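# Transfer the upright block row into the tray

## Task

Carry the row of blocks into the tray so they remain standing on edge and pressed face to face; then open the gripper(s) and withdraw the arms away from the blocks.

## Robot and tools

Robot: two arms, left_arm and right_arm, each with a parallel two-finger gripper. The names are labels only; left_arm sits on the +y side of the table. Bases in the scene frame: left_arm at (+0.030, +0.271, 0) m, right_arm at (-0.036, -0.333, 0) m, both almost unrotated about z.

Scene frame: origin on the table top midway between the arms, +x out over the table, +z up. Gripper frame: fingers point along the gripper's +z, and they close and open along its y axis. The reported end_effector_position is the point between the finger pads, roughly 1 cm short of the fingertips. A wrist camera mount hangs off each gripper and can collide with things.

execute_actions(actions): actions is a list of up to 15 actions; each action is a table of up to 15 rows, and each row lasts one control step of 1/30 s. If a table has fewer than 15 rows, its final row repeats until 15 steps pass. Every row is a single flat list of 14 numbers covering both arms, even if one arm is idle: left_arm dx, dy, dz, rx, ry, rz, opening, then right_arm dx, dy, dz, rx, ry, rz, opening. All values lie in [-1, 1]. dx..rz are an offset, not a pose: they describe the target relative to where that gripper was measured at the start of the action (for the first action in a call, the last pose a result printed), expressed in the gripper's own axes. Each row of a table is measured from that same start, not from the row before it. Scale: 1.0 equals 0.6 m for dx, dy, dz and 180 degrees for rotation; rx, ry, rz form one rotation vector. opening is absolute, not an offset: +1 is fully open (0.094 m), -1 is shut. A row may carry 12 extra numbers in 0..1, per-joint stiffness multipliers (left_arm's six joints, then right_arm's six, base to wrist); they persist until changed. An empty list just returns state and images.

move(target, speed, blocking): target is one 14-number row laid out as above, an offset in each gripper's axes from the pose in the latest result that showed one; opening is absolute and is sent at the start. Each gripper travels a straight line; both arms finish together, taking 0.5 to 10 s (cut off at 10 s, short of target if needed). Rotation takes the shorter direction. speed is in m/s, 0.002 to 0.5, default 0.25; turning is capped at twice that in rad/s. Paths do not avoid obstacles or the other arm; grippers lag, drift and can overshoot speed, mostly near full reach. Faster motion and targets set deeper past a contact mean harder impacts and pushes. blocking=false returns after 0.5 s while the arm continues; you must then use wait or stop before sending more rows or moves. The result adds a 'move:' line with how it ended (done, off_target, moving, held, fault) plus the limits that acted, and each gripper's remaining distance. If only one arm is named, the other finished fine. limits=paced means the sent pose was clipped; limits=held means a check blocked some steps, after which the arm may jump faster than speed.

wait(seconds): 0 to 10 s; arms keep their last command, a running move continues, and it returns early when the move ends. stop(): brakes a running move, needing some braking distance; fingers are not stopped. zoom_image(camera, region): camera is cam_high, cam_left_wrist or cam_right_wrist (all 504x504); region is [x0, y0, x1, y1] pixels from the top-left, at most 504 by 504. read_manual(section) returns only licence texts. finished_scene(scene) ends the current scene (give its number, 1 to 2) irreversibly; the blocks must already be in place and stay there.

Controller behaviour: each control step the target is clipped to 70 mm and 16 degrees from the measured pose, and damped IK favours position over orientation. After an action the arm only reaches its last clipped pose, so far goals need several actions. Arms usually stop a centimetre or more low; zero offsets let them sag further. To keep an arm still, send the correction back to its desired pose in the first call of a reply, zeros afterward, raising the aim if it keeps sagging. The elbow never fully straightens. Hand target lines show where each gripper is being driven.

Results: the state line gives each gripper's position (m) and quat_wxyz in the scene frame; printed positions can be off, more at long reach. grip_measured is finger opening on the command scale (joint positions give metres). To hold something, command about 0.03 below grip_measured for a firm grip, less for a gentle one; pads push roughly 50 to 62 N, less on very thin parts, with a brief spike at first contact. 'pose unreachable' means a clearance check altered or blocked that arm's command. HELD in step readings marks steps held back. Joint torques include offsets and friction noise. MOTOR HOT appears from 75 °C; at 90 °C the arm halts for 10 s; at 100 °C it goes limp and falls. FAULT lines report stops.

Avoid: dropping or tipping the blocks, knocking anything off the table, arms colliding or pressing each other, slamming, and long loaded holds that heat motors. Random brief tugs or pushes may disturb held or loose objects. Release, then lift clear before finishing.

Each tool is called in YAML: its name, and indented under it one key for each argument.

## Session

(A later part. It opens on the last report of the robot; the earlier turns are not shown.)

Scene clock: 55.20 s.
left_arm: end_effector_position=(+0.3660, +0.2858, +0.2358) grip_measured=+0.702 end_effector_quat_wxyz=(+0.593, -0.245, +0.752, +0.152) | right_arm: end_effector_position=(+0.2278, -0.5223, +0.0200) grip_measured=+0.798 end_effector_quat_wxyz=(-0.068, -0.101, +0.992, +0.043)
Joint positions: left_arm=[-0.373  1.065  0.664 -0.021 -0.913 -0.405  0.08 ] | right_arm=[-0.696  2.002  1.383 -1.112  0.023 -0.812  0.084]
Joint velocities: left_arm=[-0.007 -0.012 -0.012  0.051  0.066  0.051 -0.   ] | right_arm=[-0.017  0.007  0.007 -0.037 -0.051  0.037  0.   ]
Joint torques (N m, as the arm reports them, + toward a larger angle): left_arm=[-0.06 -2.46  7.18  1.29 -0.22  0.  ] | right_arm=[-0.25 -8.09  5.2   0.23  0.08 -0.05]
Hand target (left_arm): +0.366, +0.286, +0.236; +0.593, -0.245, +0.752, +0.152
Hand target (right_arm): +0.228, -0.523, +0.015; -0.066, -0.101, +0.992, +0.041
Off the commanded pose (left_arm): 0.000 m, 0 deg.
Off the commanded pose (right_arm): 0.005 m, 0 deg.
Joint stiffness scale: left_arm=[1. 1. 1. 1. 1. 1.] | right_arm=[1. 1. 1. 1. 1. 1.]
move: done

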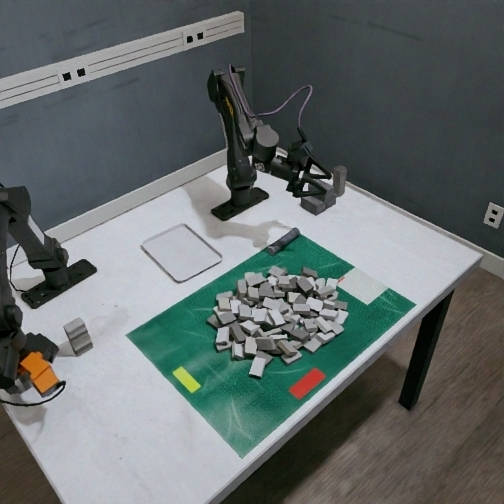

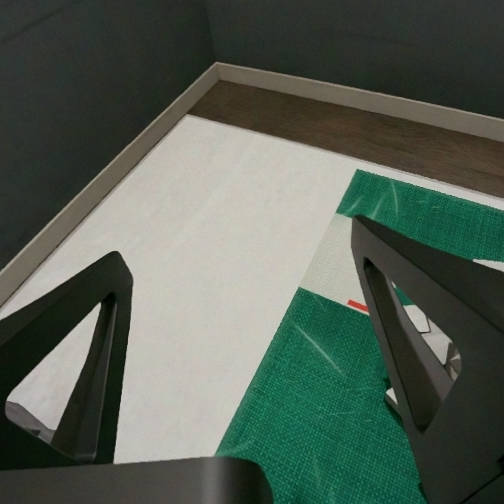

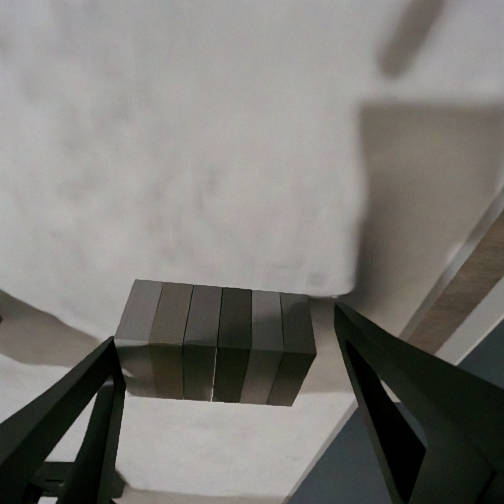

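Close gradually.

move:
  target: [0,0,0,0,0,0,0.7,0,0,0.012,0,0,0,0.8]
  speed: 0.03

move:
  target: [0,0,0,0,0,0,0.7,0,0,0,0,0,0,0.2]

Scene clock: 57.23 s.
left_arm: end_effector_position=(+0.3661, +0.2857, +0.2358) grip_measured=+0.702 end_effector_quat_wxyz=(+0.593, -0.244, +0.752, +0.152) | right_arm: end_effector_position=(+0.2278, -0.5223, +0.0200) grip_measured=+0.798 end_effector_quat_wxyz=(-0.068, -0.101, +0.992, +0.043)
Joint positions: left_arm=[-0.373  1.065  0.664 -0.021 -0.913 -0.405  0.08 ] | right_arm=[-0.696  2.002  1.383 -1.112  0.023 -0.812  0.084]
Joint velocities: left_arm=[ 0.012  0.002 -0.007  0.022  0.007  0.037  0.   ] | right_arm=[-0.007 -0.007 -0.012 -0.037 -0.037  0.007 -0.001]
Joint torques (N m, as the arm reports them, + toward a larger angle): left_arm=[ 0.   -2.45  7.36  1.29 -0.23 -0.05] | right_arm=[-0.11 -7.81  4.86  0.21  0.06 -0.05]
Hand target (left_arm): +0.366, +0.286, +0.236; +0.593, -0.245, +0.752, +0.152
Hand target (right_arm): +0.227, -0.522, +0.013; -0.068, -0.101, +0.992, +0.044
Off the commanded pose (left_arm): 0.000 m, 0 deg.
Off the commanded pose (right_arm): 0.007 m, 0 deg.
Joint stiffness scale: left_arm=[1. 1. 1. 1. 1. 1.] | right_arm=[1. 1. 1. 1. 1. 1.]
move: done

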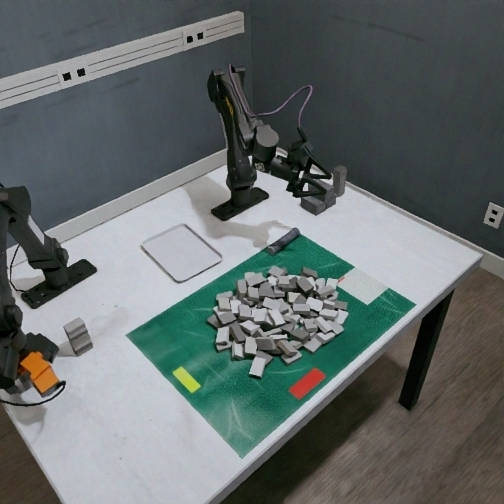

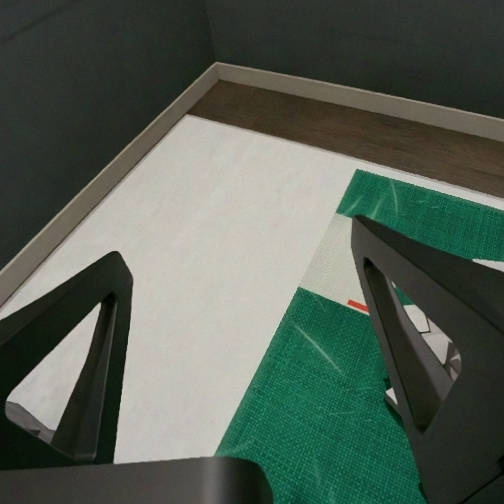

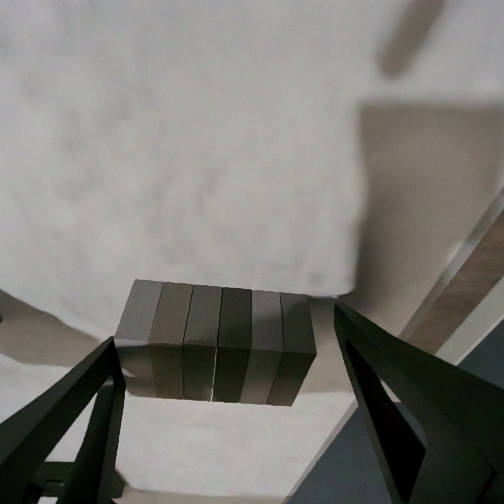

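Scene clock: 57.73 s.
left_arm: end_effector_position=(+0.3662, +0.2855, +0.2357) grip_measured=+0.702 end_effector_quat_wxyz=(+0.593, -0.244, +0.752, +0.151) | right_arm: end_effector_position=(+0.2276, -0.5215, +0.0200) grip_measured=+0.430 end_effector_quat_wxyz=(-0.069, -0.101, +0.992, +0.045)
Joint positions: left_arm=[-0.373  1.065  0.664 -0.021 -0.912 -0.405  0.08 ] | right_arm=[-0.696  2.003  1.383 -1.115  0.021 -0.812  0.067]
Joint velocities: left_arm=[-0.007 -0.002  0.007 -0.007  0.022  0.007 -0.001] | right_arm=[ 0.007 -0.012 -0.017 -0.007 -0.007 -0.081 -0.001]
Joint torques (N m, as the arm reports them, + toward a larger angle): left_arm=[-0.01 -2.46  7.14  1.3  -0.23  0.02] | right_arm=[ 0.01 -8.28  6.79 -0.06  0.08 -0.03]
Hand target (left_arm): +0.366, +0.286, +0.236; +0.593, -0.244, +0.752, +0.152
Hand target (right_arm): +0.228, -0.522, +0.020; -0.068, -0.101, +0.992, +0.043
Off the commanded pose (left_arm): 0.000 m, 0 deg.
Off the commanded pose (right_arm): 0.001 m, 0 deg.
Joint stiffness scale: left_arm=[1. 1. 1. 1. 1. 1.] | right_arm=[1. 1. 1. 1. 1. 1.]
move: done

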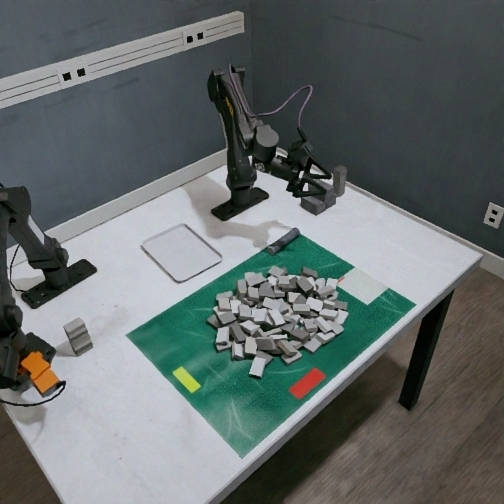

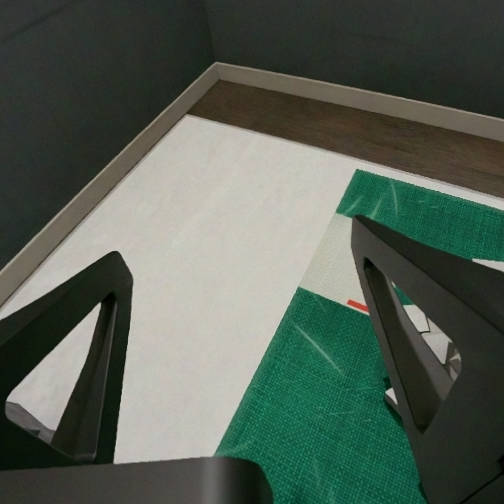

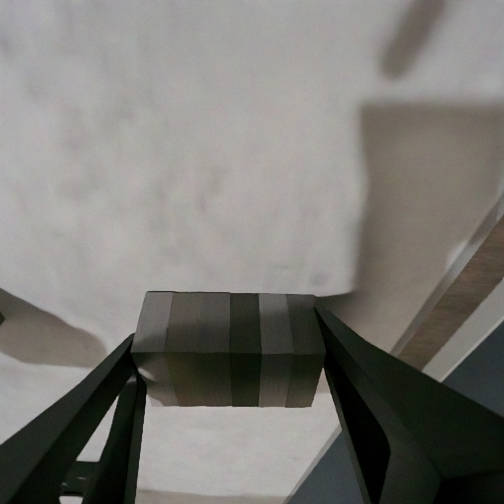

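move:
  target: [0,0,0,0,0,0,0.7,0,0,-0.22,0,0,0,0.2]
  speed: 0.12

Scene clock: 61.57 s.
left_arm: end_effector_position=(+0.3662, +0.2855, +0.2357) grip_measured=+0.702 end_effector_quat_wxyz=(+0.593, -0.244, +0.752, +0.151) | right_arm: end_effector_position=(+0.2475, -0.5354, +0.1205) grip_measured=+0.430 end_effector_quat_wxyz=(-0.062, -0.100, +0.992, +0.039)
Joint positions: left_arm=[-0.373  1.065  0.664 -0.021 -0.911 -0.405  0.08 ] | right_arm=[-0.696  2.012  1.807 -1.511  0.021 -0.811  0.067]
Joint velocities: left_arm=[ 0.002 -0.017 -0.002 -0.022  0.022 -0.037 -0.001] | right_arm=[ 0.002  0.012 -0.017  0.022 -0.037 -0.051 -0.001]
Joint torques (N m, as the arm reports them, + toward a larger angle): left_arm=[-0.13 -2.51  7.28  1.28 -0.22  0.01] | right_arm=[  1.06 -11.96  11.51  -0.6    0.03   0.05]
Hand target (left_arm): +0.366, +0.286, +0.236; +0.593, -0.244, +0.752, +0.152
Hand target (right_arm): +0.248, -0.531, +0.148; -0.043, -0.101, +0.994, +0.024
Off the commanded pose (left_arm): 0.000 m, 0 deg.
Off the commanded pose (right_arm): 0.030 m, 1 deg.
Joint stiffness scale: left_arm=[1. 1. 1. 1. 1. 1.] | right_arm=[1. 1. 1. 1. 1. 1.]
joint sent to its limit (right arm) — the command would take joint 4 (wrist pitch) past its lower limit, so that joint was sent only as far as its limit.
move: off_target (right_arm)

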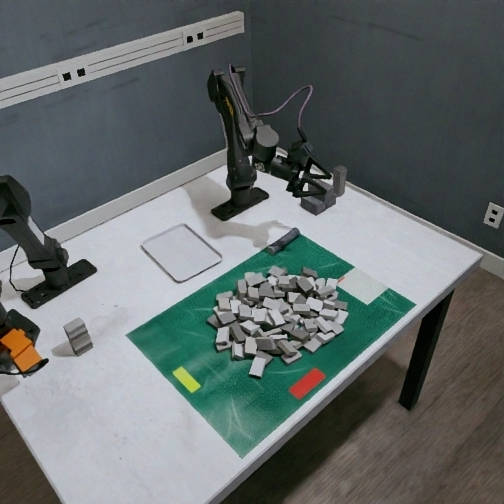

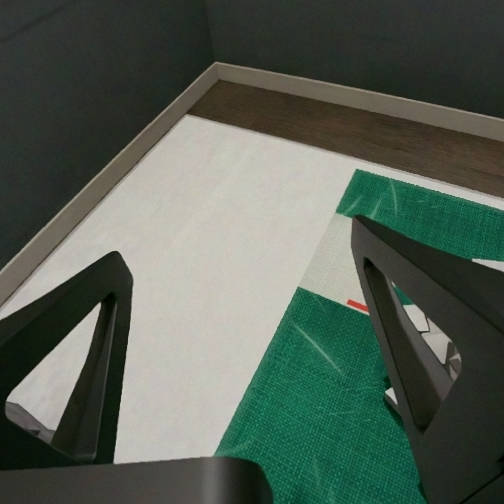

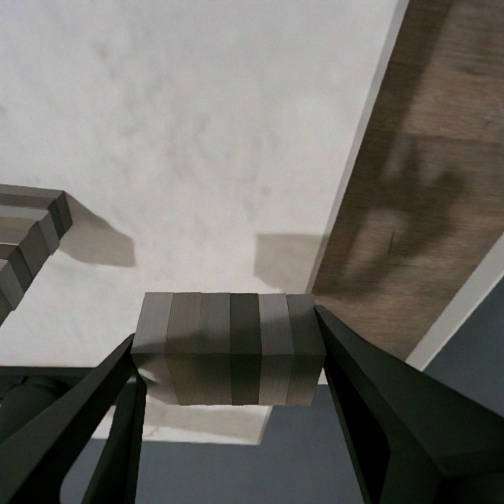

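move:
  target: [0,0,0,0,0,0,0.7,-0.2,0,-0.07,0,-0.03,0,0.2]
  speed: 0.12

move:
  target: [0,0,0,0,0,0,0.7,0,0.5,-0.03,0,0,0,0.2]
  speed: 0.12

Scene clock: 66.47 s.
left_arm: end_effector_position=(+0.3663, +0.2854, +0.2356) grip_measured=+0.702 end_effector_quat_wxyz=(+0.593, -0.244, +0.752, +0.151) | right_arm: end_effector_position=(+0.3653, -0.5130, +0.1214) grip_measured=+0.430 end_effector_quat_wxyz=(+0.016, -0.100, +0.995, +0.022)
Joint positions: left_arm=[-0.373  1.065  0.664 -0.021 -0.911 -0.405  0.08 ] | right_arm=[-0.529  2.281  2.243 -1.529 -0.054 -0.646  0.067]
Joint velocities: left_arm=[-0.007  0.002  0.007 -0.051 -0.022 -0.081  0.   ] | right_arm=[-0.002  0.007  0.002 -0.081  0.095  0.037 -0.001]
Joint torques (N m, as the arm reports them, + toward a larger angle): left_arm=[-0.06 -2.4   7.27  1.3  -0.22 -0.01] | right_arm=[  0.47 -12.4   12.21  -0.01  -0.1    0.04]
Hand target (left_arm): +0.366, +0.285, +0.236; +0.593, -0.244, +0.752, +0.151
Hand target (right_arm): +0.369, -0.511, +0.146; +0.039, -0.098, +0.994, +0.014
Off the commanded pose (left_arm): 0.000 m, 0 deg.
Off the commanded pose (right_arm): 0.027 m, 4 deg.
Joint stiffness scale: left_arm=[1. 1. 1. 1. 1. 1.] | right_arm=[1. 1. 1. 1. 1. 1.]
joint sent to its limit (right arm) — the command would take joint 4 (wrist pitch) past its lower limit, so that joint was sent only as far as its limit.
move: off_target (right_arm)

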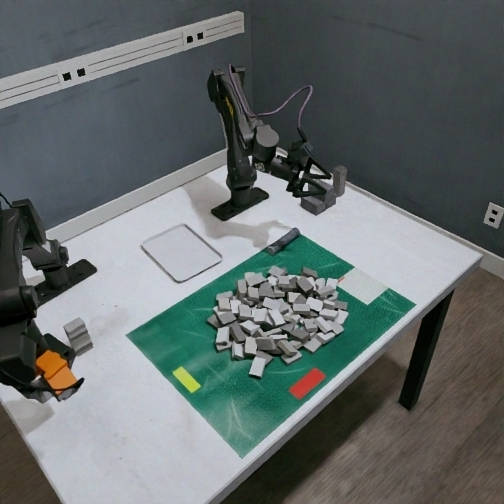

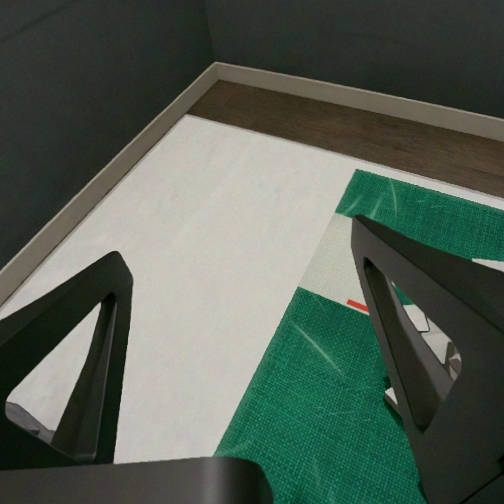

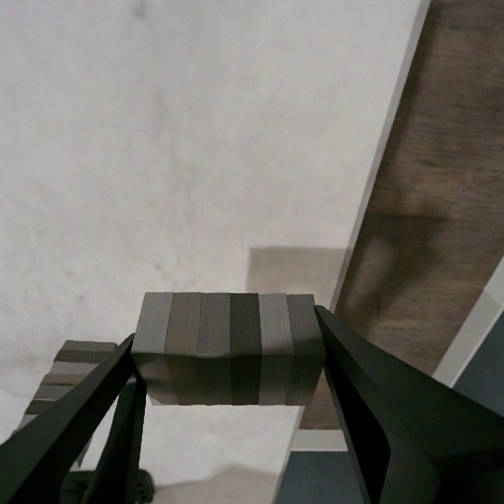

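Scene clock: 69.47 s.
left_arm: end_effector_position=(+0.3663, +0.2853, +0.2356) grip_measured=+0.702 end_effector_quat_wxyz=(+0.593, -0.244, +0.752, +0.151) | right_arm: end_effector_position=(+0.3013, -0.2164, +0.1316) grip_measured=+0.430 end_effector_quat_wxyz=(-0.013, -0.104, +0.994, +0.022)
Joint positions: left_arm=[-0.373  1.065  0.664 -0.021 -0.91  -0.405  0.08 ] | right_arm=[ 0.221  1.916  1.727 -1.398 -0.049  0.097  0.067]
Joint velocities: left_arm=[ 0.002  0.007  0.012 -0.066 -0.007  0.007  0.001] | right_arm=[-0.007 -0.002 -0.002  0.081  0.007  0.007 -0.001]
Joint torques (N m, as the arm reports them, + toward a larger angle): left_arm=[ 0.04 -2.49  7.25  1.27 -0.21  0.  ] | right_arm=[  0.15 -11.06   9.62   0.04   0.01   0.06]
Hand target (left_arm): +0.366, +0.285, +0.236; +0.593, -0.244, +0.752, +0.151
Hand target (right_arm): +0.302, -0.216, +0.153; +0.013, -0.100, +0.995, +0.027
Off the commanded pose (left_arm): 0.000 m, 0 deg.
Off the commanded pose (right_arm): 0.021 m, 3 deg.
Joint stiffness scale: left_arm=[1. 1. 1. 1. 1. 1.] | right_arm=[1. 1. 1. 1. 1. 1.]
move: off_target (right_arm)

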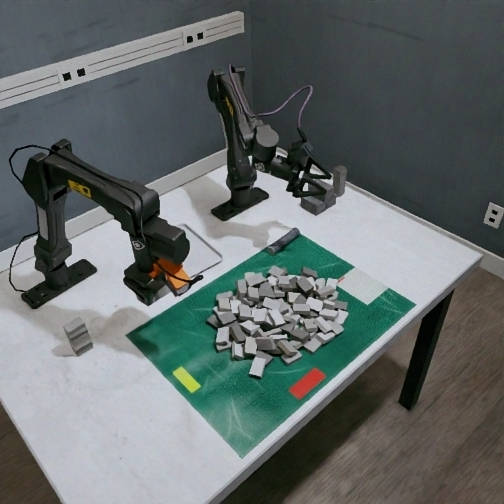

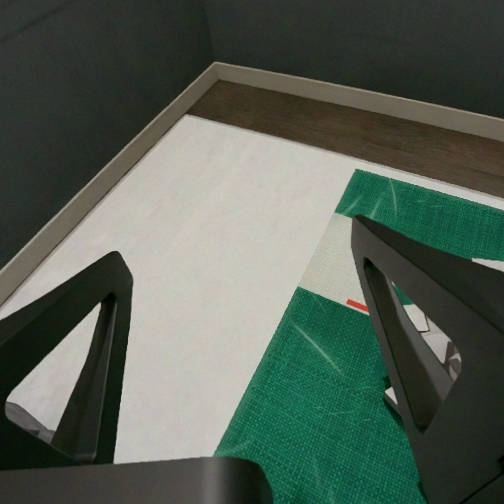

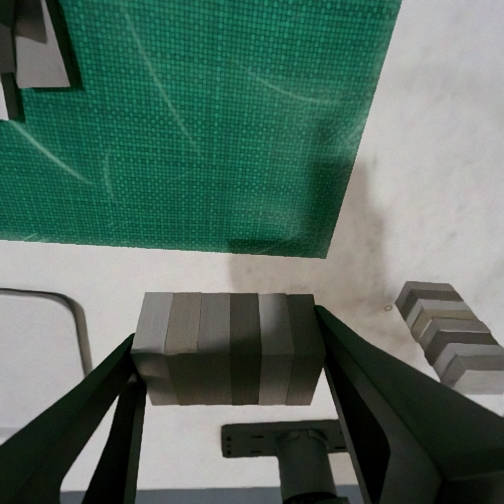

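move:
  target: [0,0,0,0,0,0,0.7,0.1,0.33,-0.03,0,0,0,0.2]
  speed: 0.12

Scene clock: 74.10 s.
left_arm: end_effector_position=(+0.3664, +0.2851, +0.2356) grip_measured=+0.702 end_effector_quat_wxyz=(+0.593, -0.244, +0.753, +0.150) | right_arm: end_effector_position=(+0.1968, -0.0371, +0.1377) grip_measured=+0.430 end_effector_quat_wxyz=(-0.030, -0.107, +0.994, +0.009)
Joint positions: left_arm=[-0.373  1.065  0.664 -0.021 -0.909 -0.405  0.08 ] | right_arm=[ 0.791  2.016  1.891 -1.476 -0.055  0.66   0.067]
Joint velocities: left_arm=[ 0.007 -0.007 -0.002 -0.051 -0.051 -0.007 -0.001] | right_arm=[-0.007 -0.002 -0.002 -0.037  0.007 -0.037 -0.001]
Joint torques (N m, as the arm reports them, + toward a larger angle): left_arm=[ 0.04 -2.38  7.23  1.28 -0.2   0.  ] | right_arm=[  0.18 -10.2   12.19  -0.17  -0.02   0.07]
Hand target (left_arm): +0.366, +0.285, +0.236; +0.593, -0.244, +0.753, +0.151
Hand target (right_arm): +0.197, -0.035, +0.158; -0.017, -0.104, +0.994, +0.025
Off the commanded pose (left_arm): 0.000 m, 0 deg.
Off the commanded pose (right_arm): 0.023 m, 3 deg.
Joint stiffness scale: left_arm=[1. 1. 1. 1. 1. 1.] | right_arm=[1. 1. 1. 1. 1. 1.]
move: off_target (right_arm)

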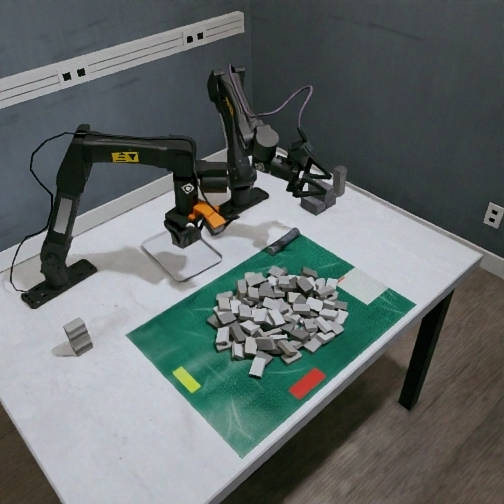

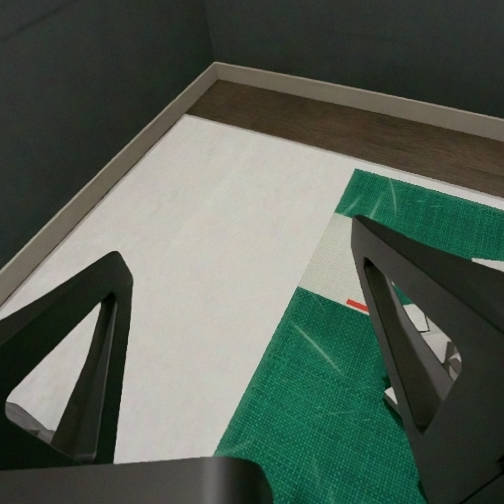

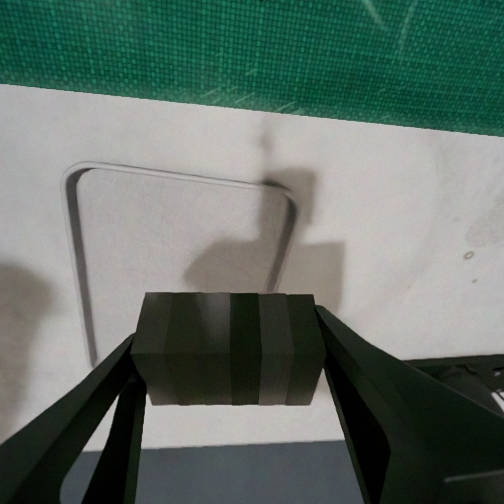

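move:
  target: [0,0,0,0,0,0,0.7,0.13,0.06,0.06,0,0,0,0.2]
  speed: 0.08

Scene clock: 78.67 s.
left_arm: end_effector_position=(+0.3664, +0.2851, +0.2355) grip_measured=+0.702 end_effector_quat_wxyz=(+0.593, -0.243, +0.753, +0.150) | right_arm: end_effector_position=(+0.1118, -0.0203, +0.0918) grip_measured=+0.430 end_effector_quat_wxyz=(-0.042, -0.108, +0.993, -0.012)
Joint positions: left_arm=[-0.373  1.065  0.664 -0.021 -0.909 -0.405  0.08 ] | right_arm=[ 1.012  1.925  1.579 -1.29  -0.058  0.877  0.067]
Joint velocities: left_arm=[-0.007  0.017 -0.017 -0.037 -0.022 -0.022 -0.001] | right_arm=[ 0.002 -0.002 -0.017 -0.022 -0.007  0.007 -0.001]
Joint torques (N m, as the arm reports them, + toward a larger angle): left_arm=[ 0.01 -2.49  7.32  1.28 -0.21 -0.01] | right_arm=[  0.52 -11.42   7.08   0.1   -0.08   0.04]
Hand target (left_arm): +0.366, +0.285, +0.236; +0.593, -0.244, +0.753, +0.150
Hand target (right_arm): +0.109, -0.019, +0.107; -0.032, -0.107, +0.994, +0.009
Off the commanded pose (left_arm): 0.000 m, 0 deg.
Off the commanded pose (right_arm): 0.016 m, 3 deg.
Joint stiffness scale: left_arm=[1. 1. 1. 1. 1. 1.] | right_arm=[1. 1. 1. 1. 1. 1.]
move: off_target (right_arm)

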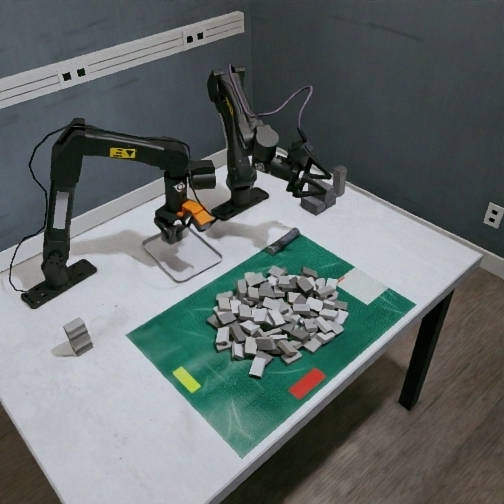

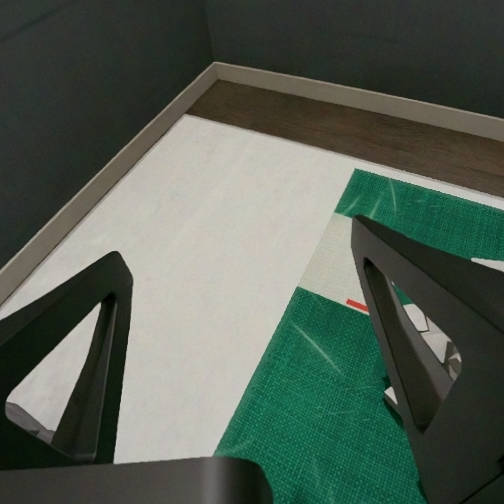

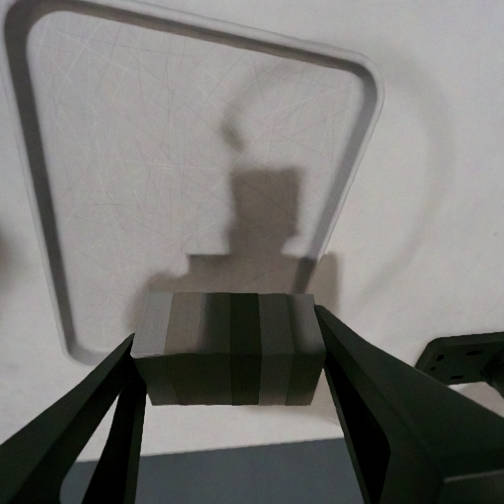

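move:
  target: [0,0,0,0,0,0,0.7,-0.02,0.04,0.085,0,0.02,0,0.2]
  speed: 0.05

Scene clock: 82.53 s.
left_arm: end_effector_position=(+0.3665, +0.2850, +0.2355) grip_measured=+0.702 end_effector_quat_wxyz=(+0.593, -0.243, +0.753, +0.150) | right_arm: end_effector_position=(+0.1151, -0.0016, +0.0269) grip_measured=+0.430 end_effector_quat_wxyz=(-0.074, -0.105, +0.991, -0.031)
Joint positions: left_arm=[-0.373  1.065  0.664 -0.021 -0.908 -0.405  0.08 ] | right_arm=[ 1.012  2.111  1.579 -1.173 -0.089  0.879  0.067]
Joint velocities: left_arm=[ 0.007  0.012  0.002 -0.007  0.11  -0.007 -0.001] | right_arm=[-0.002  0.007 -0.002 -0.066 -0.022  0.051  0.   ]
Joint torques (N m, as the arm reports them, + toward a larger angle): left_arm=[-0.04 -2.48  7.34  1.28 -0.2   0.  ] | right_arm=[  0.12 -10.8    7.95  -0.14  -0.21  -0.07]
Hand target (left_arm): +0.366, +0.285, +0.236; +0.593, -0.243, +0.753, +0.150
Hand target (right_arm): +0.114, +0.003, +0.038; -0.073, -0.108, +0.991, -0.016
Off the commanded pose (left_arm): 0.000 m, 0 deg.
Off the commanded pose (right_arm): 0.014 m, 2 deg.
Joint stiffness scale: left_arm=[1. 1. 1. 1. 1. 1.] | right_arm=[1. 1. 1. 1. 1. 1.]
move: off_target (right_arm)

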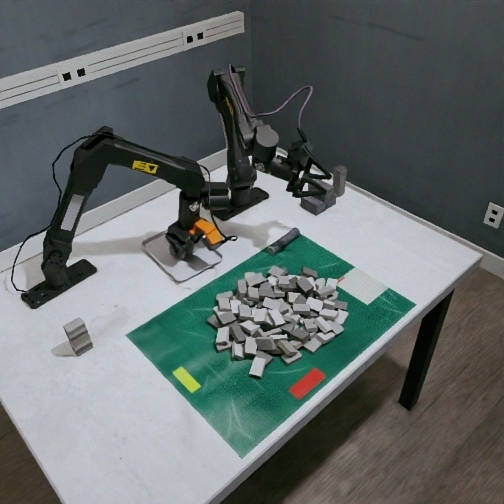

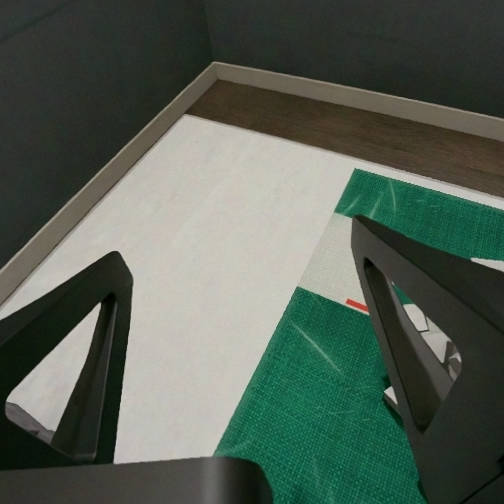

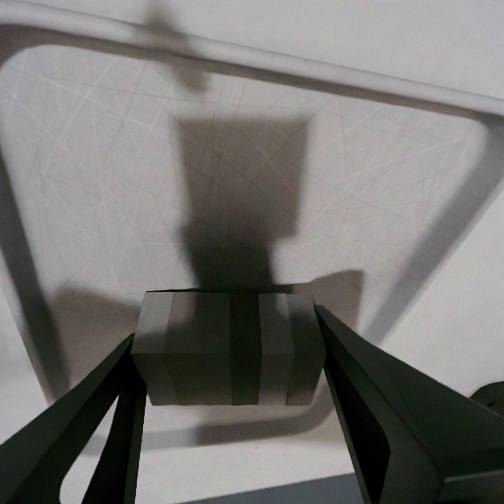

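move:
  target: [0,0,0,0,0,0,0.7,-0.04,0,-0.02,0.02,-0.06,0,0.2]
  speed: 0.03

Scene clock: 87.17 s.
left_arm: end_effector_position=(+0.3665, +0.2849, +0.2354) grip_measured=+0.702 end_effector_quat_wxyz=(+0.593, -0.243, +0.753, +0.150) | right_arm: end_effector_position=(+0.1175, -0.0001, +0.0261) grip_measured=+0.426 end_effector_quat_wxyz=(-0.033, -0.117, +0.991, -0.052)
Joint positions: left_arm=[-0.373  1.065  0.664 -0.021 -0.907 -0.405  0.08 ] | right_arm=[ 1.051  2.11   1.579 -1.161 -0.001  0.9    0.067]
Joint velocities: left_arm=[-0.002 -0.007 -0.017 -0.007 -0.066  0.007  0.   ] | right_arm=[-0.012 -0.012  0.017 -0.007  0.051  0.007 -0.001]
Joint torques (N m, as the arm reports them, + toward a larger angle): left_arm=[-0.03 -2.49  7.39  1.29 -0.2   0.01] | right_arm=[ -0.43 -10.22   8.89   0.25   1.2    0.15]
Hand target (left_arm): +0.366, +0.285, +0.235; +0.593, -0.243, +0.753, +0.150
Hand target (right_arm): +0.139, +0.005, +0.036; +0.022, -0.109, +0.993, -0.051
Off the commanded pose (left_arm): 0.000 m, 0 deg.
Off the commanded pose (right_arm): 0.025 m, 6 deg.
Joint stiffness scale: left_arm=[1. 1. 1. 1. 1. 1.] | right_arm=[1. 1. 1. 1. 1. 1.]
move: off_target (right_arm)

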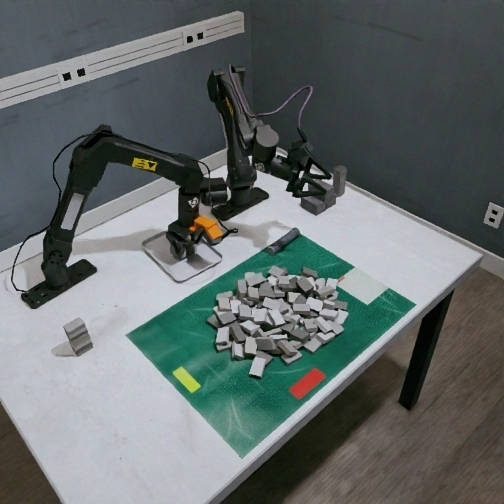

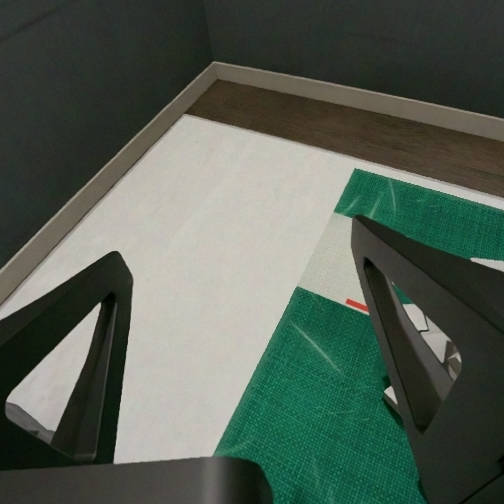

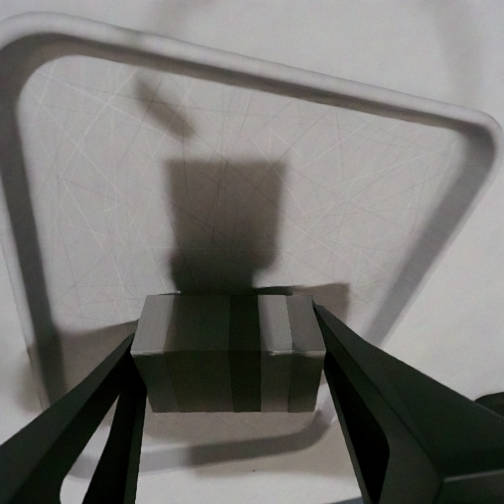

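move:
  target: [0,0,0,0,0,0,0.7,-0.05,0,-0.07,-0.03,-0.01,0,0.2]
  speed: 0.03

Scene clock: 90.20 s.
left_arm: end_effector_position=(+0.3665, +0.2848, +0.2354) grip_measured=+0.702 end_effector_quat_wxyz=(+0.593, -0.243, +0.753, +0.149) | right_arm: end_effector_position=(+0.1439, +0.0070, +0.0426) grip_measured=+0.426 end_effector_quat_wxyz=(-0.030, -0.116, +0.993, -0.020)
Joint positions: left_arm=[-0.373  1.065  0.664 -0.021 -0.907 -0.405  0.08 ] | right_arm=[ 0.985  2.11   1.651 -1.179 -0.025  0.835  0.067]
Joint velocities: left_arm=[-0.017 -0.012 -0.007 -0.066  0.022 -0.022 -0.   ] | right_arm=[-0.002 -0.002 -0.007 -0.037  0.022 -0.022 -0.001]
Joint torques (N m, as the arm reports them, + toward a larger angle): left_arm=[ 0.   -2.44  7.21  1.31 -0.21 -0.01] | right_arm=[ -0.88 -11.27  11.89  -0.3   -0.07  -0.09]
Hand target (left_arm): +0.366, +0.285, +0.235; +0.593, -0.243, +0.753, +0.150
Hand target (right_arm): +0.149, +0.012, +0.065; -0.022, -0.116, +0.993, -0.002
Off the commanded pose (left_arm): 0.000 m, 0 deg.
Off the commanded pose (right_arm): 0.024 m, 2 deg.
Joint stiffness scale: left_arm=[1. 1. 1. 1. 1. 1.] | right_arm=[1. 1. 1. 1. 1. 1.]
move: off_target (right_arm)

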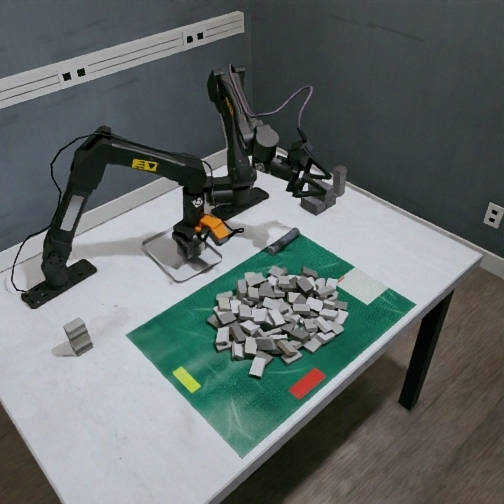

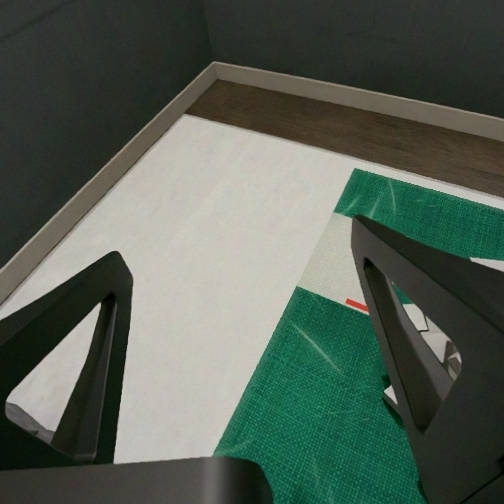

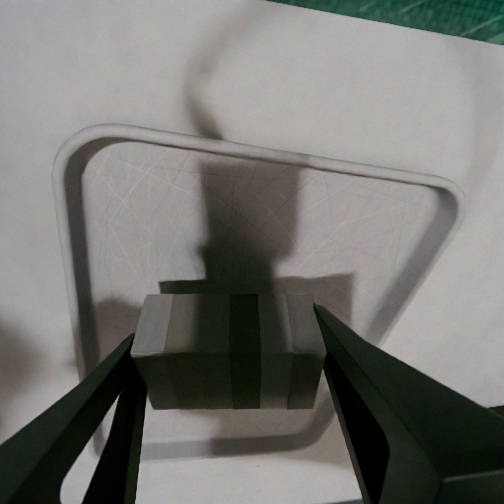

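Lower gently; contact was at ~0.026.

move:
  target: [0,0,0,0,0,0,0.7,0,0,0.012,-0.008,-0.01,0,0.2]
  speed: 0.02

move:
  target: [0,0,0,0,0,0,0.7,0,0,0,0,0,0,0.75]

Scene clock: 92.70 s.
left_arm: end_effector_position=(+0.3666, +0.2847, +0.2354) grip_measured=+0.702 end_effector_quat_wxyz=(+0.593, -0.243, +0.753, +0.149) | right_arm: end_effector_position=(+0.1425, +0.0039, +0.0262) grip_measured=+0.426 end_effector_quat_wxyz=(-0.029, -0.117, +0.992, -0.020)
Joint positions: left_arm=[-0.373  1.065  0.664 -0.021 -0.906 -0.405  0.08 ] | right_arm=[ 0.985  2.112  1.588 -1.113 -0.024  0.834  0.067]
Joint velocities: left_arm=[ 0.007 -0.012  0.007 -0.066 -0.022 -0.007 -0.   ] | right_arm=[-0.012  0.007  0.012 -0.081 -0.022 -0.051 -0.   ]
Joint torques (N m, as the arm reports them, + toward a larger angle): left_arm=[-0.03 -2.43  7.3   1.28 -0.23 -0.01] | right_arm=[  0.24 -11.68   5.89   0.31   0.11   0.03]
Hand target (left_arm): +0.367, +0.285, +0.235; +0.593, -0.243, +0.753, +0.149
Hand target (right_arm): +0.144, +0.007, +0.036; -0.016, -0.116, +0.993, -0.006
Off the commanded pose (left_arm): 0.000 m, 0 deg.
Off the commanded pose (right_arm): 0.010 m, 2 deg.
Joint stiffness scale: left_arm=[1. 1. 1. 1. 1. 1.] | right_arm=[1. 1. 1. 1. 1. 1.]
move: done

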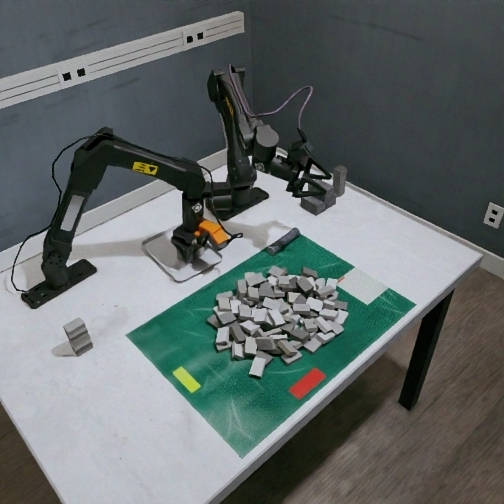

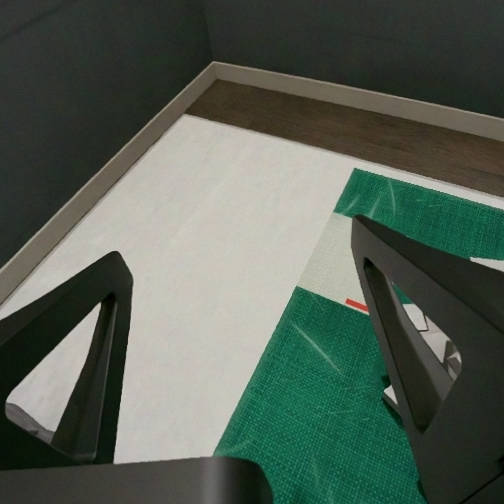

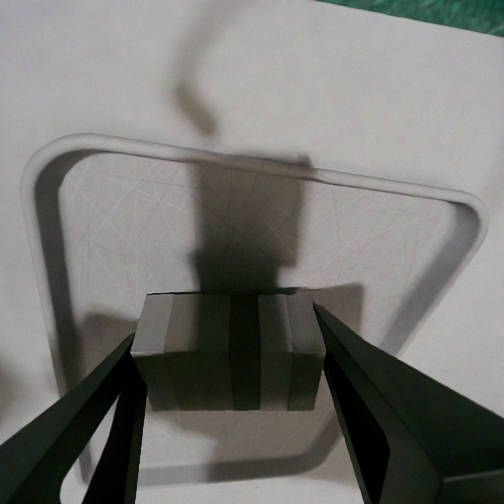

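Scene clock: 93.20 s.
left_arm: end_effector_position=(+0.3667, +0.2846, +0.2353) grip_measured=+0.702 end_effector_quat_wxyz=(+0.593, -0.243, +0.753, +0.149) | right_arm: end_effector_position=(+0.1425, +0.0039, +0.0262) grip_measured=+0.748 end_effector_quat_wxyz=(-0.029, -0.117, +0.993, -0.020)
Joint positions: left_arm=[-0.373  1.065  0.664 -0.021 -0.905 -0.405  0.08 ] | right_arm=[ 0.985  2.112  1.588 -1.113 -0.024  0.834  0.082]
Joint velocities: left_arm=[-0.007  0.002  0.007  0.007  0.007  0.022  0.001] | right_arm=[-0.007  0.022 -0.022  0.037 -0.051  0.007  0.   ]
Joint torques (N m, as the arm reports them, + toward a larger angle): left_arm=[ 0.06 -2.54  7.24  1.3  -0.2   0.01] | right_arm=[-0.01 -9.28  7.15  0.12  0.04 -0.02]
Hand target (left_arm): +0.367, +0.285, +0.235; +0.593, -0.243, +0.753, +0.149
Hand target (right_arm): +0.142, +0.004, +0.026; -0.029, -0.117, +0.993, -0.020
Off the commanded pose (left_arm): 0.000 m, 0 deg.
Off the commanded pose (right_arm): 0.000 m, 0 deg.
Joint stiffness scale: left_arm=[1. 1. 1. 1. 1. 1.] | right_arm=[1. 1. 1. 1. 1. 1.]
move: done

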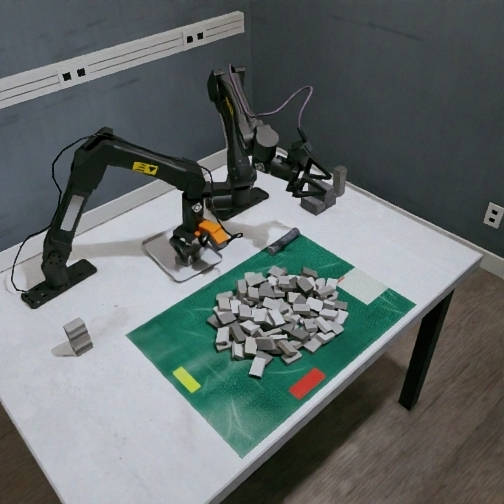

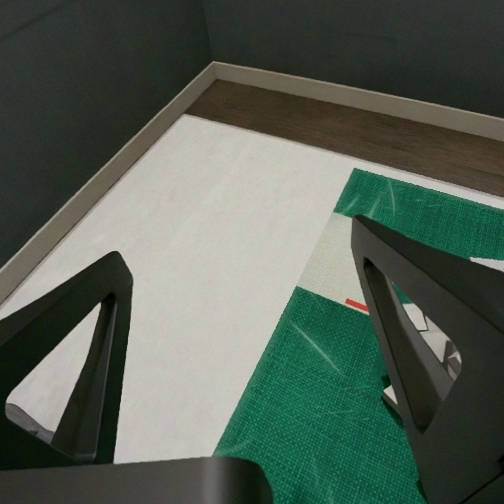

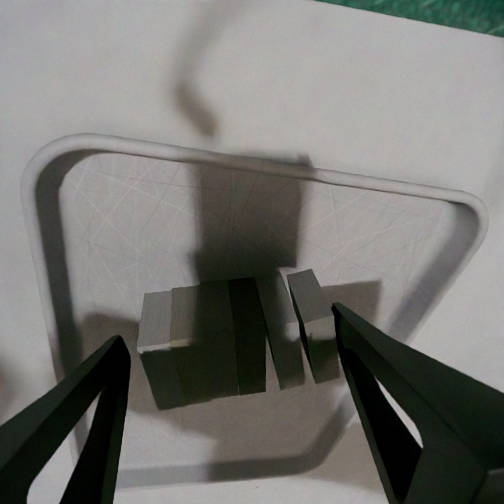

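move:
  target: [0,0,0,0,0,0,0.7,0,0,0.015,0,-0.01,0,0.75]
  speed: 0.02

execute_actions:
  actions:
    - [[0,0,0,0,0,0,0.7,0,0,0,0,0,0,0.65]]
    - [[0,0,0,0,0,0,0.7,0,0,0,0,0,0,0.55]]
    - [[0,0,0,0,0,0,0.7,0,0,0,0,0,0,0.47]]
    - [[0,0,0,0,0,0,0.7,0,0,0,0,0,0,0.41]]
    - [[0,0,0,0,0,0,0.7,0,0,0,0,0,0,0.41]]
    - [[0,0,0,0,0,0,0.7,0,0,0,0,0,0,0.47]]
    - [[0,0,0,0,0,0,0.7,0,0,0,0,0,0,0.52]]

Scene clock: 98.40 s.
left_arm: end_effector_position=(+0.3667, +0.2845, +0.2353) grip_measured=+0.702 end_effector_quat_wxyz=(+0.593, -0.243, +0.753, +0.149) | right_arm: end_effector_position=(+0.1438, +0.0027, +0.0179) grip_measured=+0.748 end_effector_quat_wxyz=(-0.023, -0.116, +0.993, -0.020)
Joint positions: left_arm=[-0.373  1.065  0.664 -0.021 -0.905 -0.405  0.08 ] | right_arm=[ 0.985  2.112  1.554 -1.071 -0.014  0.837  0.082]
Joint velocities: left_arm=[-0.012 -0.007  0.002  0.037 -0.007 -0.007 -0.001] | right_arm=[ 0.007 -0.007 -0.002  0.037  0.007  0.007 -0.001]
Joint torques (N m, as the arm reports them, + toward a larger angle): left_arm=[-0.08 -2.44  7.27  1.28 -0.21 -0.02] | right_arm=[  1.12 -10.09   5.38   0.32   0.18   0.05]
Hand target (left_arm): +0.367, +0.285, +0.235; +0.593, -0.243, +0.753, +0.149
Hand target (right_arm): +0.142, +0.003, +0.017; -0.014, -0.117, +0.993, -0.018
Off the commanded pose (left_arm): 0.000 m, 0 deg.
Off the commanded pose (right_arm): 0.002 m, 1 deg.
Joint stiffness scale: left_arm=[1. 1. 1. 1. 1. 1.] | right_arm=[1. 1. 1. 1. 1. 1.]
move: done

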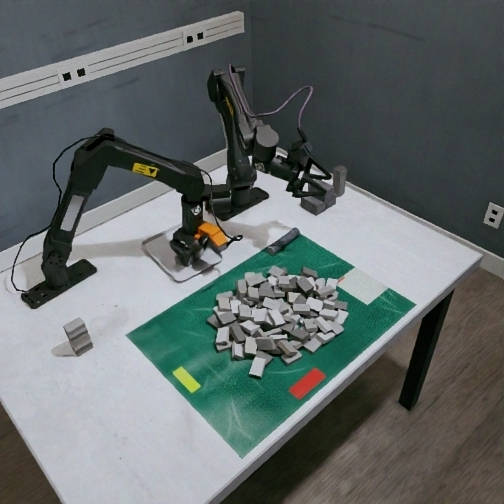

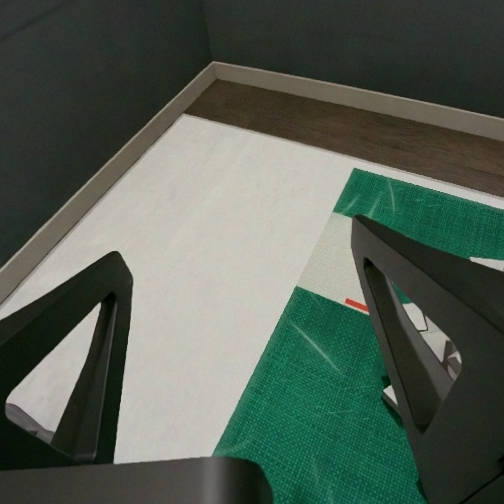

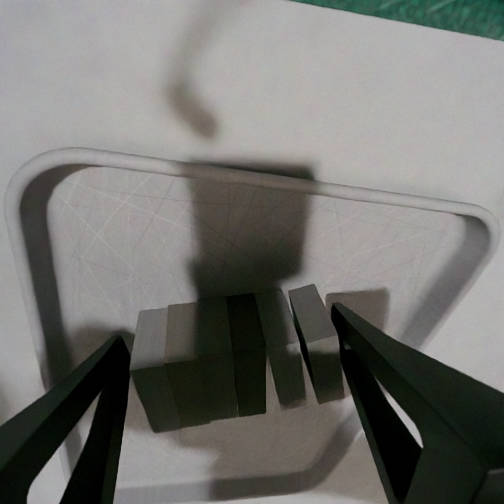

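Scene clock: 101.90 s.
left_arm: end_effector_position=(+0.3670, +0.2839, +0.2351) grip_measured=+0.702 end_effector_quat_wxyz=(+0.593, -0.242, +0.754, +0.147) | right_arm: end_effector_position=(+0.1434, +0.0024, +0.0179) grip_measured=+0.518 end_effector_quat_wxyz=(-0.024, -0.116, +0.993, -0.020)
Joint positions: left_arm=[-0.373  1.065  0.664 -0.021 -0.901 -0.405  0.08 ] | right_arm=[ 0.985  2.112  1.554 -1.073 -0.016  0.837  0.071]
Joint velocities: left_arm=[-0.002 -0.007 -0.007 -0.037  0.022  0.051  0.001] | right_arm=[-0.002  0.002 -0.002 -0.007  0.037 -0.022  0.001]
Joint torques (N m, as the arm reports them, + toward a larger angle): left_arm=[-0.04 -2.48  7.26  1.31 -0.2  -0.01] | right_arm=[ 0.01 -9.26  7.17  0.13  0.04 -0.02]
Hand target (left_arm): +0.367, +0.284, +0.235; +0.593, -0.242, +0.754, +0.147
Hand target (right_arm): +0.143, +0.002, +0.018; -0.024, -0.116, +0.993, -0.020
Off the commanded pose (left_arm): 0.000 m, 0 deg.
Off the commanded pose (right_arm): 0.000 m, 0 deg.
Joint stiffness scale: left_arm=[1. 1. 1. 1. 1. 1.] | right_arm=[1. 1. 1. 1. 1. 1.]
Step readings (end_effector_position; steps 1 to 15: 1st action; 16 to 30: 2nd action; 31 to 45: 3rd action; 46 to 60: 4th action; 61 to 75: 5th action; 76 to 90: 6th action; 91 to 105: 7th action):
0: left_arm (+0.3667, +0.2845, +0.2353) | right_arm (+0.1438, +0.0027, +0.0179)
1: left_arm (+0.3667, +0.2845, +0.2353) | right_arm (+0.1438, +0.0027, +0.0179)
2: left_arm (+0.3667, +0.2845, +0.2353) | right_arm (+0.1438, +0.0027, +0.0179)
4: left_arm (+0.3667, +0.2845, +0.2353) | right_arm (+0.1438, +0.0027, +0.0179)
8: left_arm (+0.3668, +0.2844, +0.2353) | right_arm (+0.1438, +0.0027, +0.0179)
15: left_arm (+0.3668, +0.2844, +0.2353) | right_arm (+0.1438, +0.0027, +0.0179)
16: left_arm (+0.3668, +0.2844, +0.2353) | right_arm (+0.1438, +0.0027, +0.0179)
17: left_arm (+0.3668, +0.2844, +0.2353) | right_arm (+0.1438, +0.0027, +0.0179)
19: left_arm (+0.3668, +0.2843, +0.2352) | right_arm (+0.1438, +0.0027, +0.0179)
23: left_arm (+0.3668, +0.2843, +0.2352) | right_arm (+0.1438, +0.0027, +0.0179)
30: left_arm (+0.3668, +0.2843, +0.2352) | right_arm (+0.1438, +0.0027, +0.0179)
31: left_arm (+0.3668, +0.2843, +0.2352) | right_arm (+0.1438, +0.0025, +0.0179)
32: left_arm (+0.3668, +0.2843, +0.2352) | right_arm (+0.1437, +0.0024, +0.0179)
34: left_arm (+0.3668, +0.2843, +0.2352) | right_arm (+0.1437, +0.0024, +0.0179)
38: left_arm (+0.3668, +0.2842, +0.2352) | right_arm (+0.1437, +0.0024, +0.0179)
45: left_arm (+0.3668, +0.2842, +0.2352) | right_arm (+0.1437, +0.0024, +0.0179)
46: left_arm (+0.3668, +0.2842, +0.2352) | right_arm (+0.1435, +0.0023, +0.0179)
47: left_arm (+0.3668, +0.2842, +0.2352) | right_arm (+0.1434, +0.0023, +0.0179)
49: left_arm (+0.3669, +0.2842, +0.2352) | right_arm (+0.1434, +0.0024, +0.0179)
53: left_arm (+0.3669, +0.2842, +0.2352) | right_arm (+0.1434, +0.0024, +0.0179)
60: left_arm (+0.3669, +0.2841, +0.2352) | right_arm (+0.1434, +0.0024, +0.0179)
61: left_arm (+0.3669, +0.2841, +0.2352) | right_arm (+0.1434, +0.0024, +0.0179)
62: left_arm (+0.3669, +0.2841, +0.2352) | right_arm (+0.1434, +0.0024, +0.0179)
64: left_arm (+0.3669, +0.2841, +0.2352) | right_arm (+0.1434, +0.0024, +0.0179)
68: left_arm (+0.3669, +0.2840, +0.2351) | right_arm (+0.1434, +0.0024, +0.0179)
75: left_arm (+0.3669, +0.2840, +0.2351) | right_arm (+0.1434, +0.0024, +0.0179)
76: left_arm (+0.3669, +0.2840, +0.2351) | right_arm (+0.1434, +0.0024, +0.0179)
77: left_arm (+0.3670, +0.2840, +0.2351) | right_arm (+0.1434, +0.0024, +0.0179)
79: left_arm (+0.3670, +0.2840, +0.2351) | right_arm (+0.1434, +0.0024, +0.0179)
83: left_arm (+0.3670, +0.2840, +0.2351) | right_arm (+0.1434, +0.0024, +0.0179)
90: left_arm (+0.3670, +0.2839, +0.2351) | right_arm (+0.1434, +0.0024, +0.0179)
91: left_arm (+0.3670, +0.2839, +0.2351) | right_arm (+0.1434, +0.0024, +0.0179)
92: left_arm (+0.3670, +0.2839, +0.2351) | right_arm (+0.1434, +0.0024, +0.0179)
94: left_arm (+0.3670, +0.2839, +0.2351) | right_arm (+0.1434, +0.0024, +0.0179)
98: left_arm (+0.3670, +0.2839, +0.2351) | right_arm (+0.1434, +0.0024, +0.0179)
105: end_effector_position above

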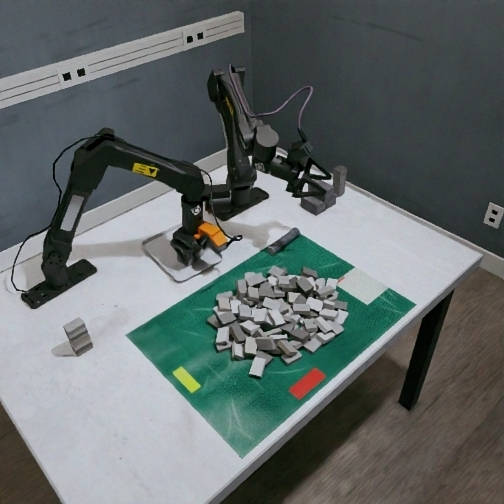

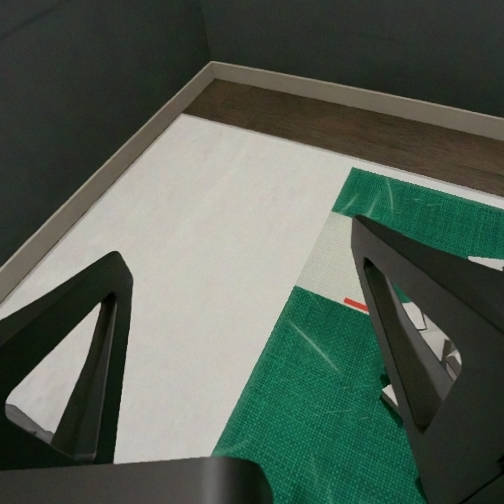

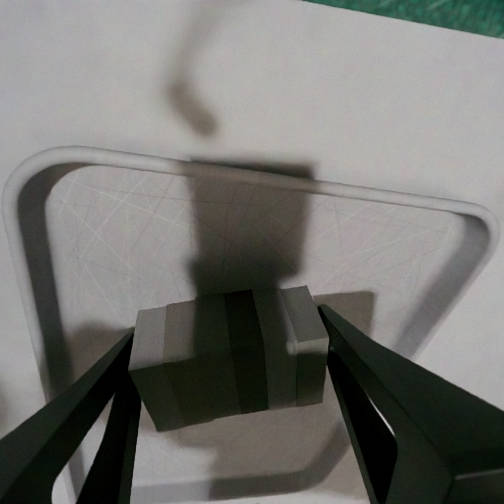

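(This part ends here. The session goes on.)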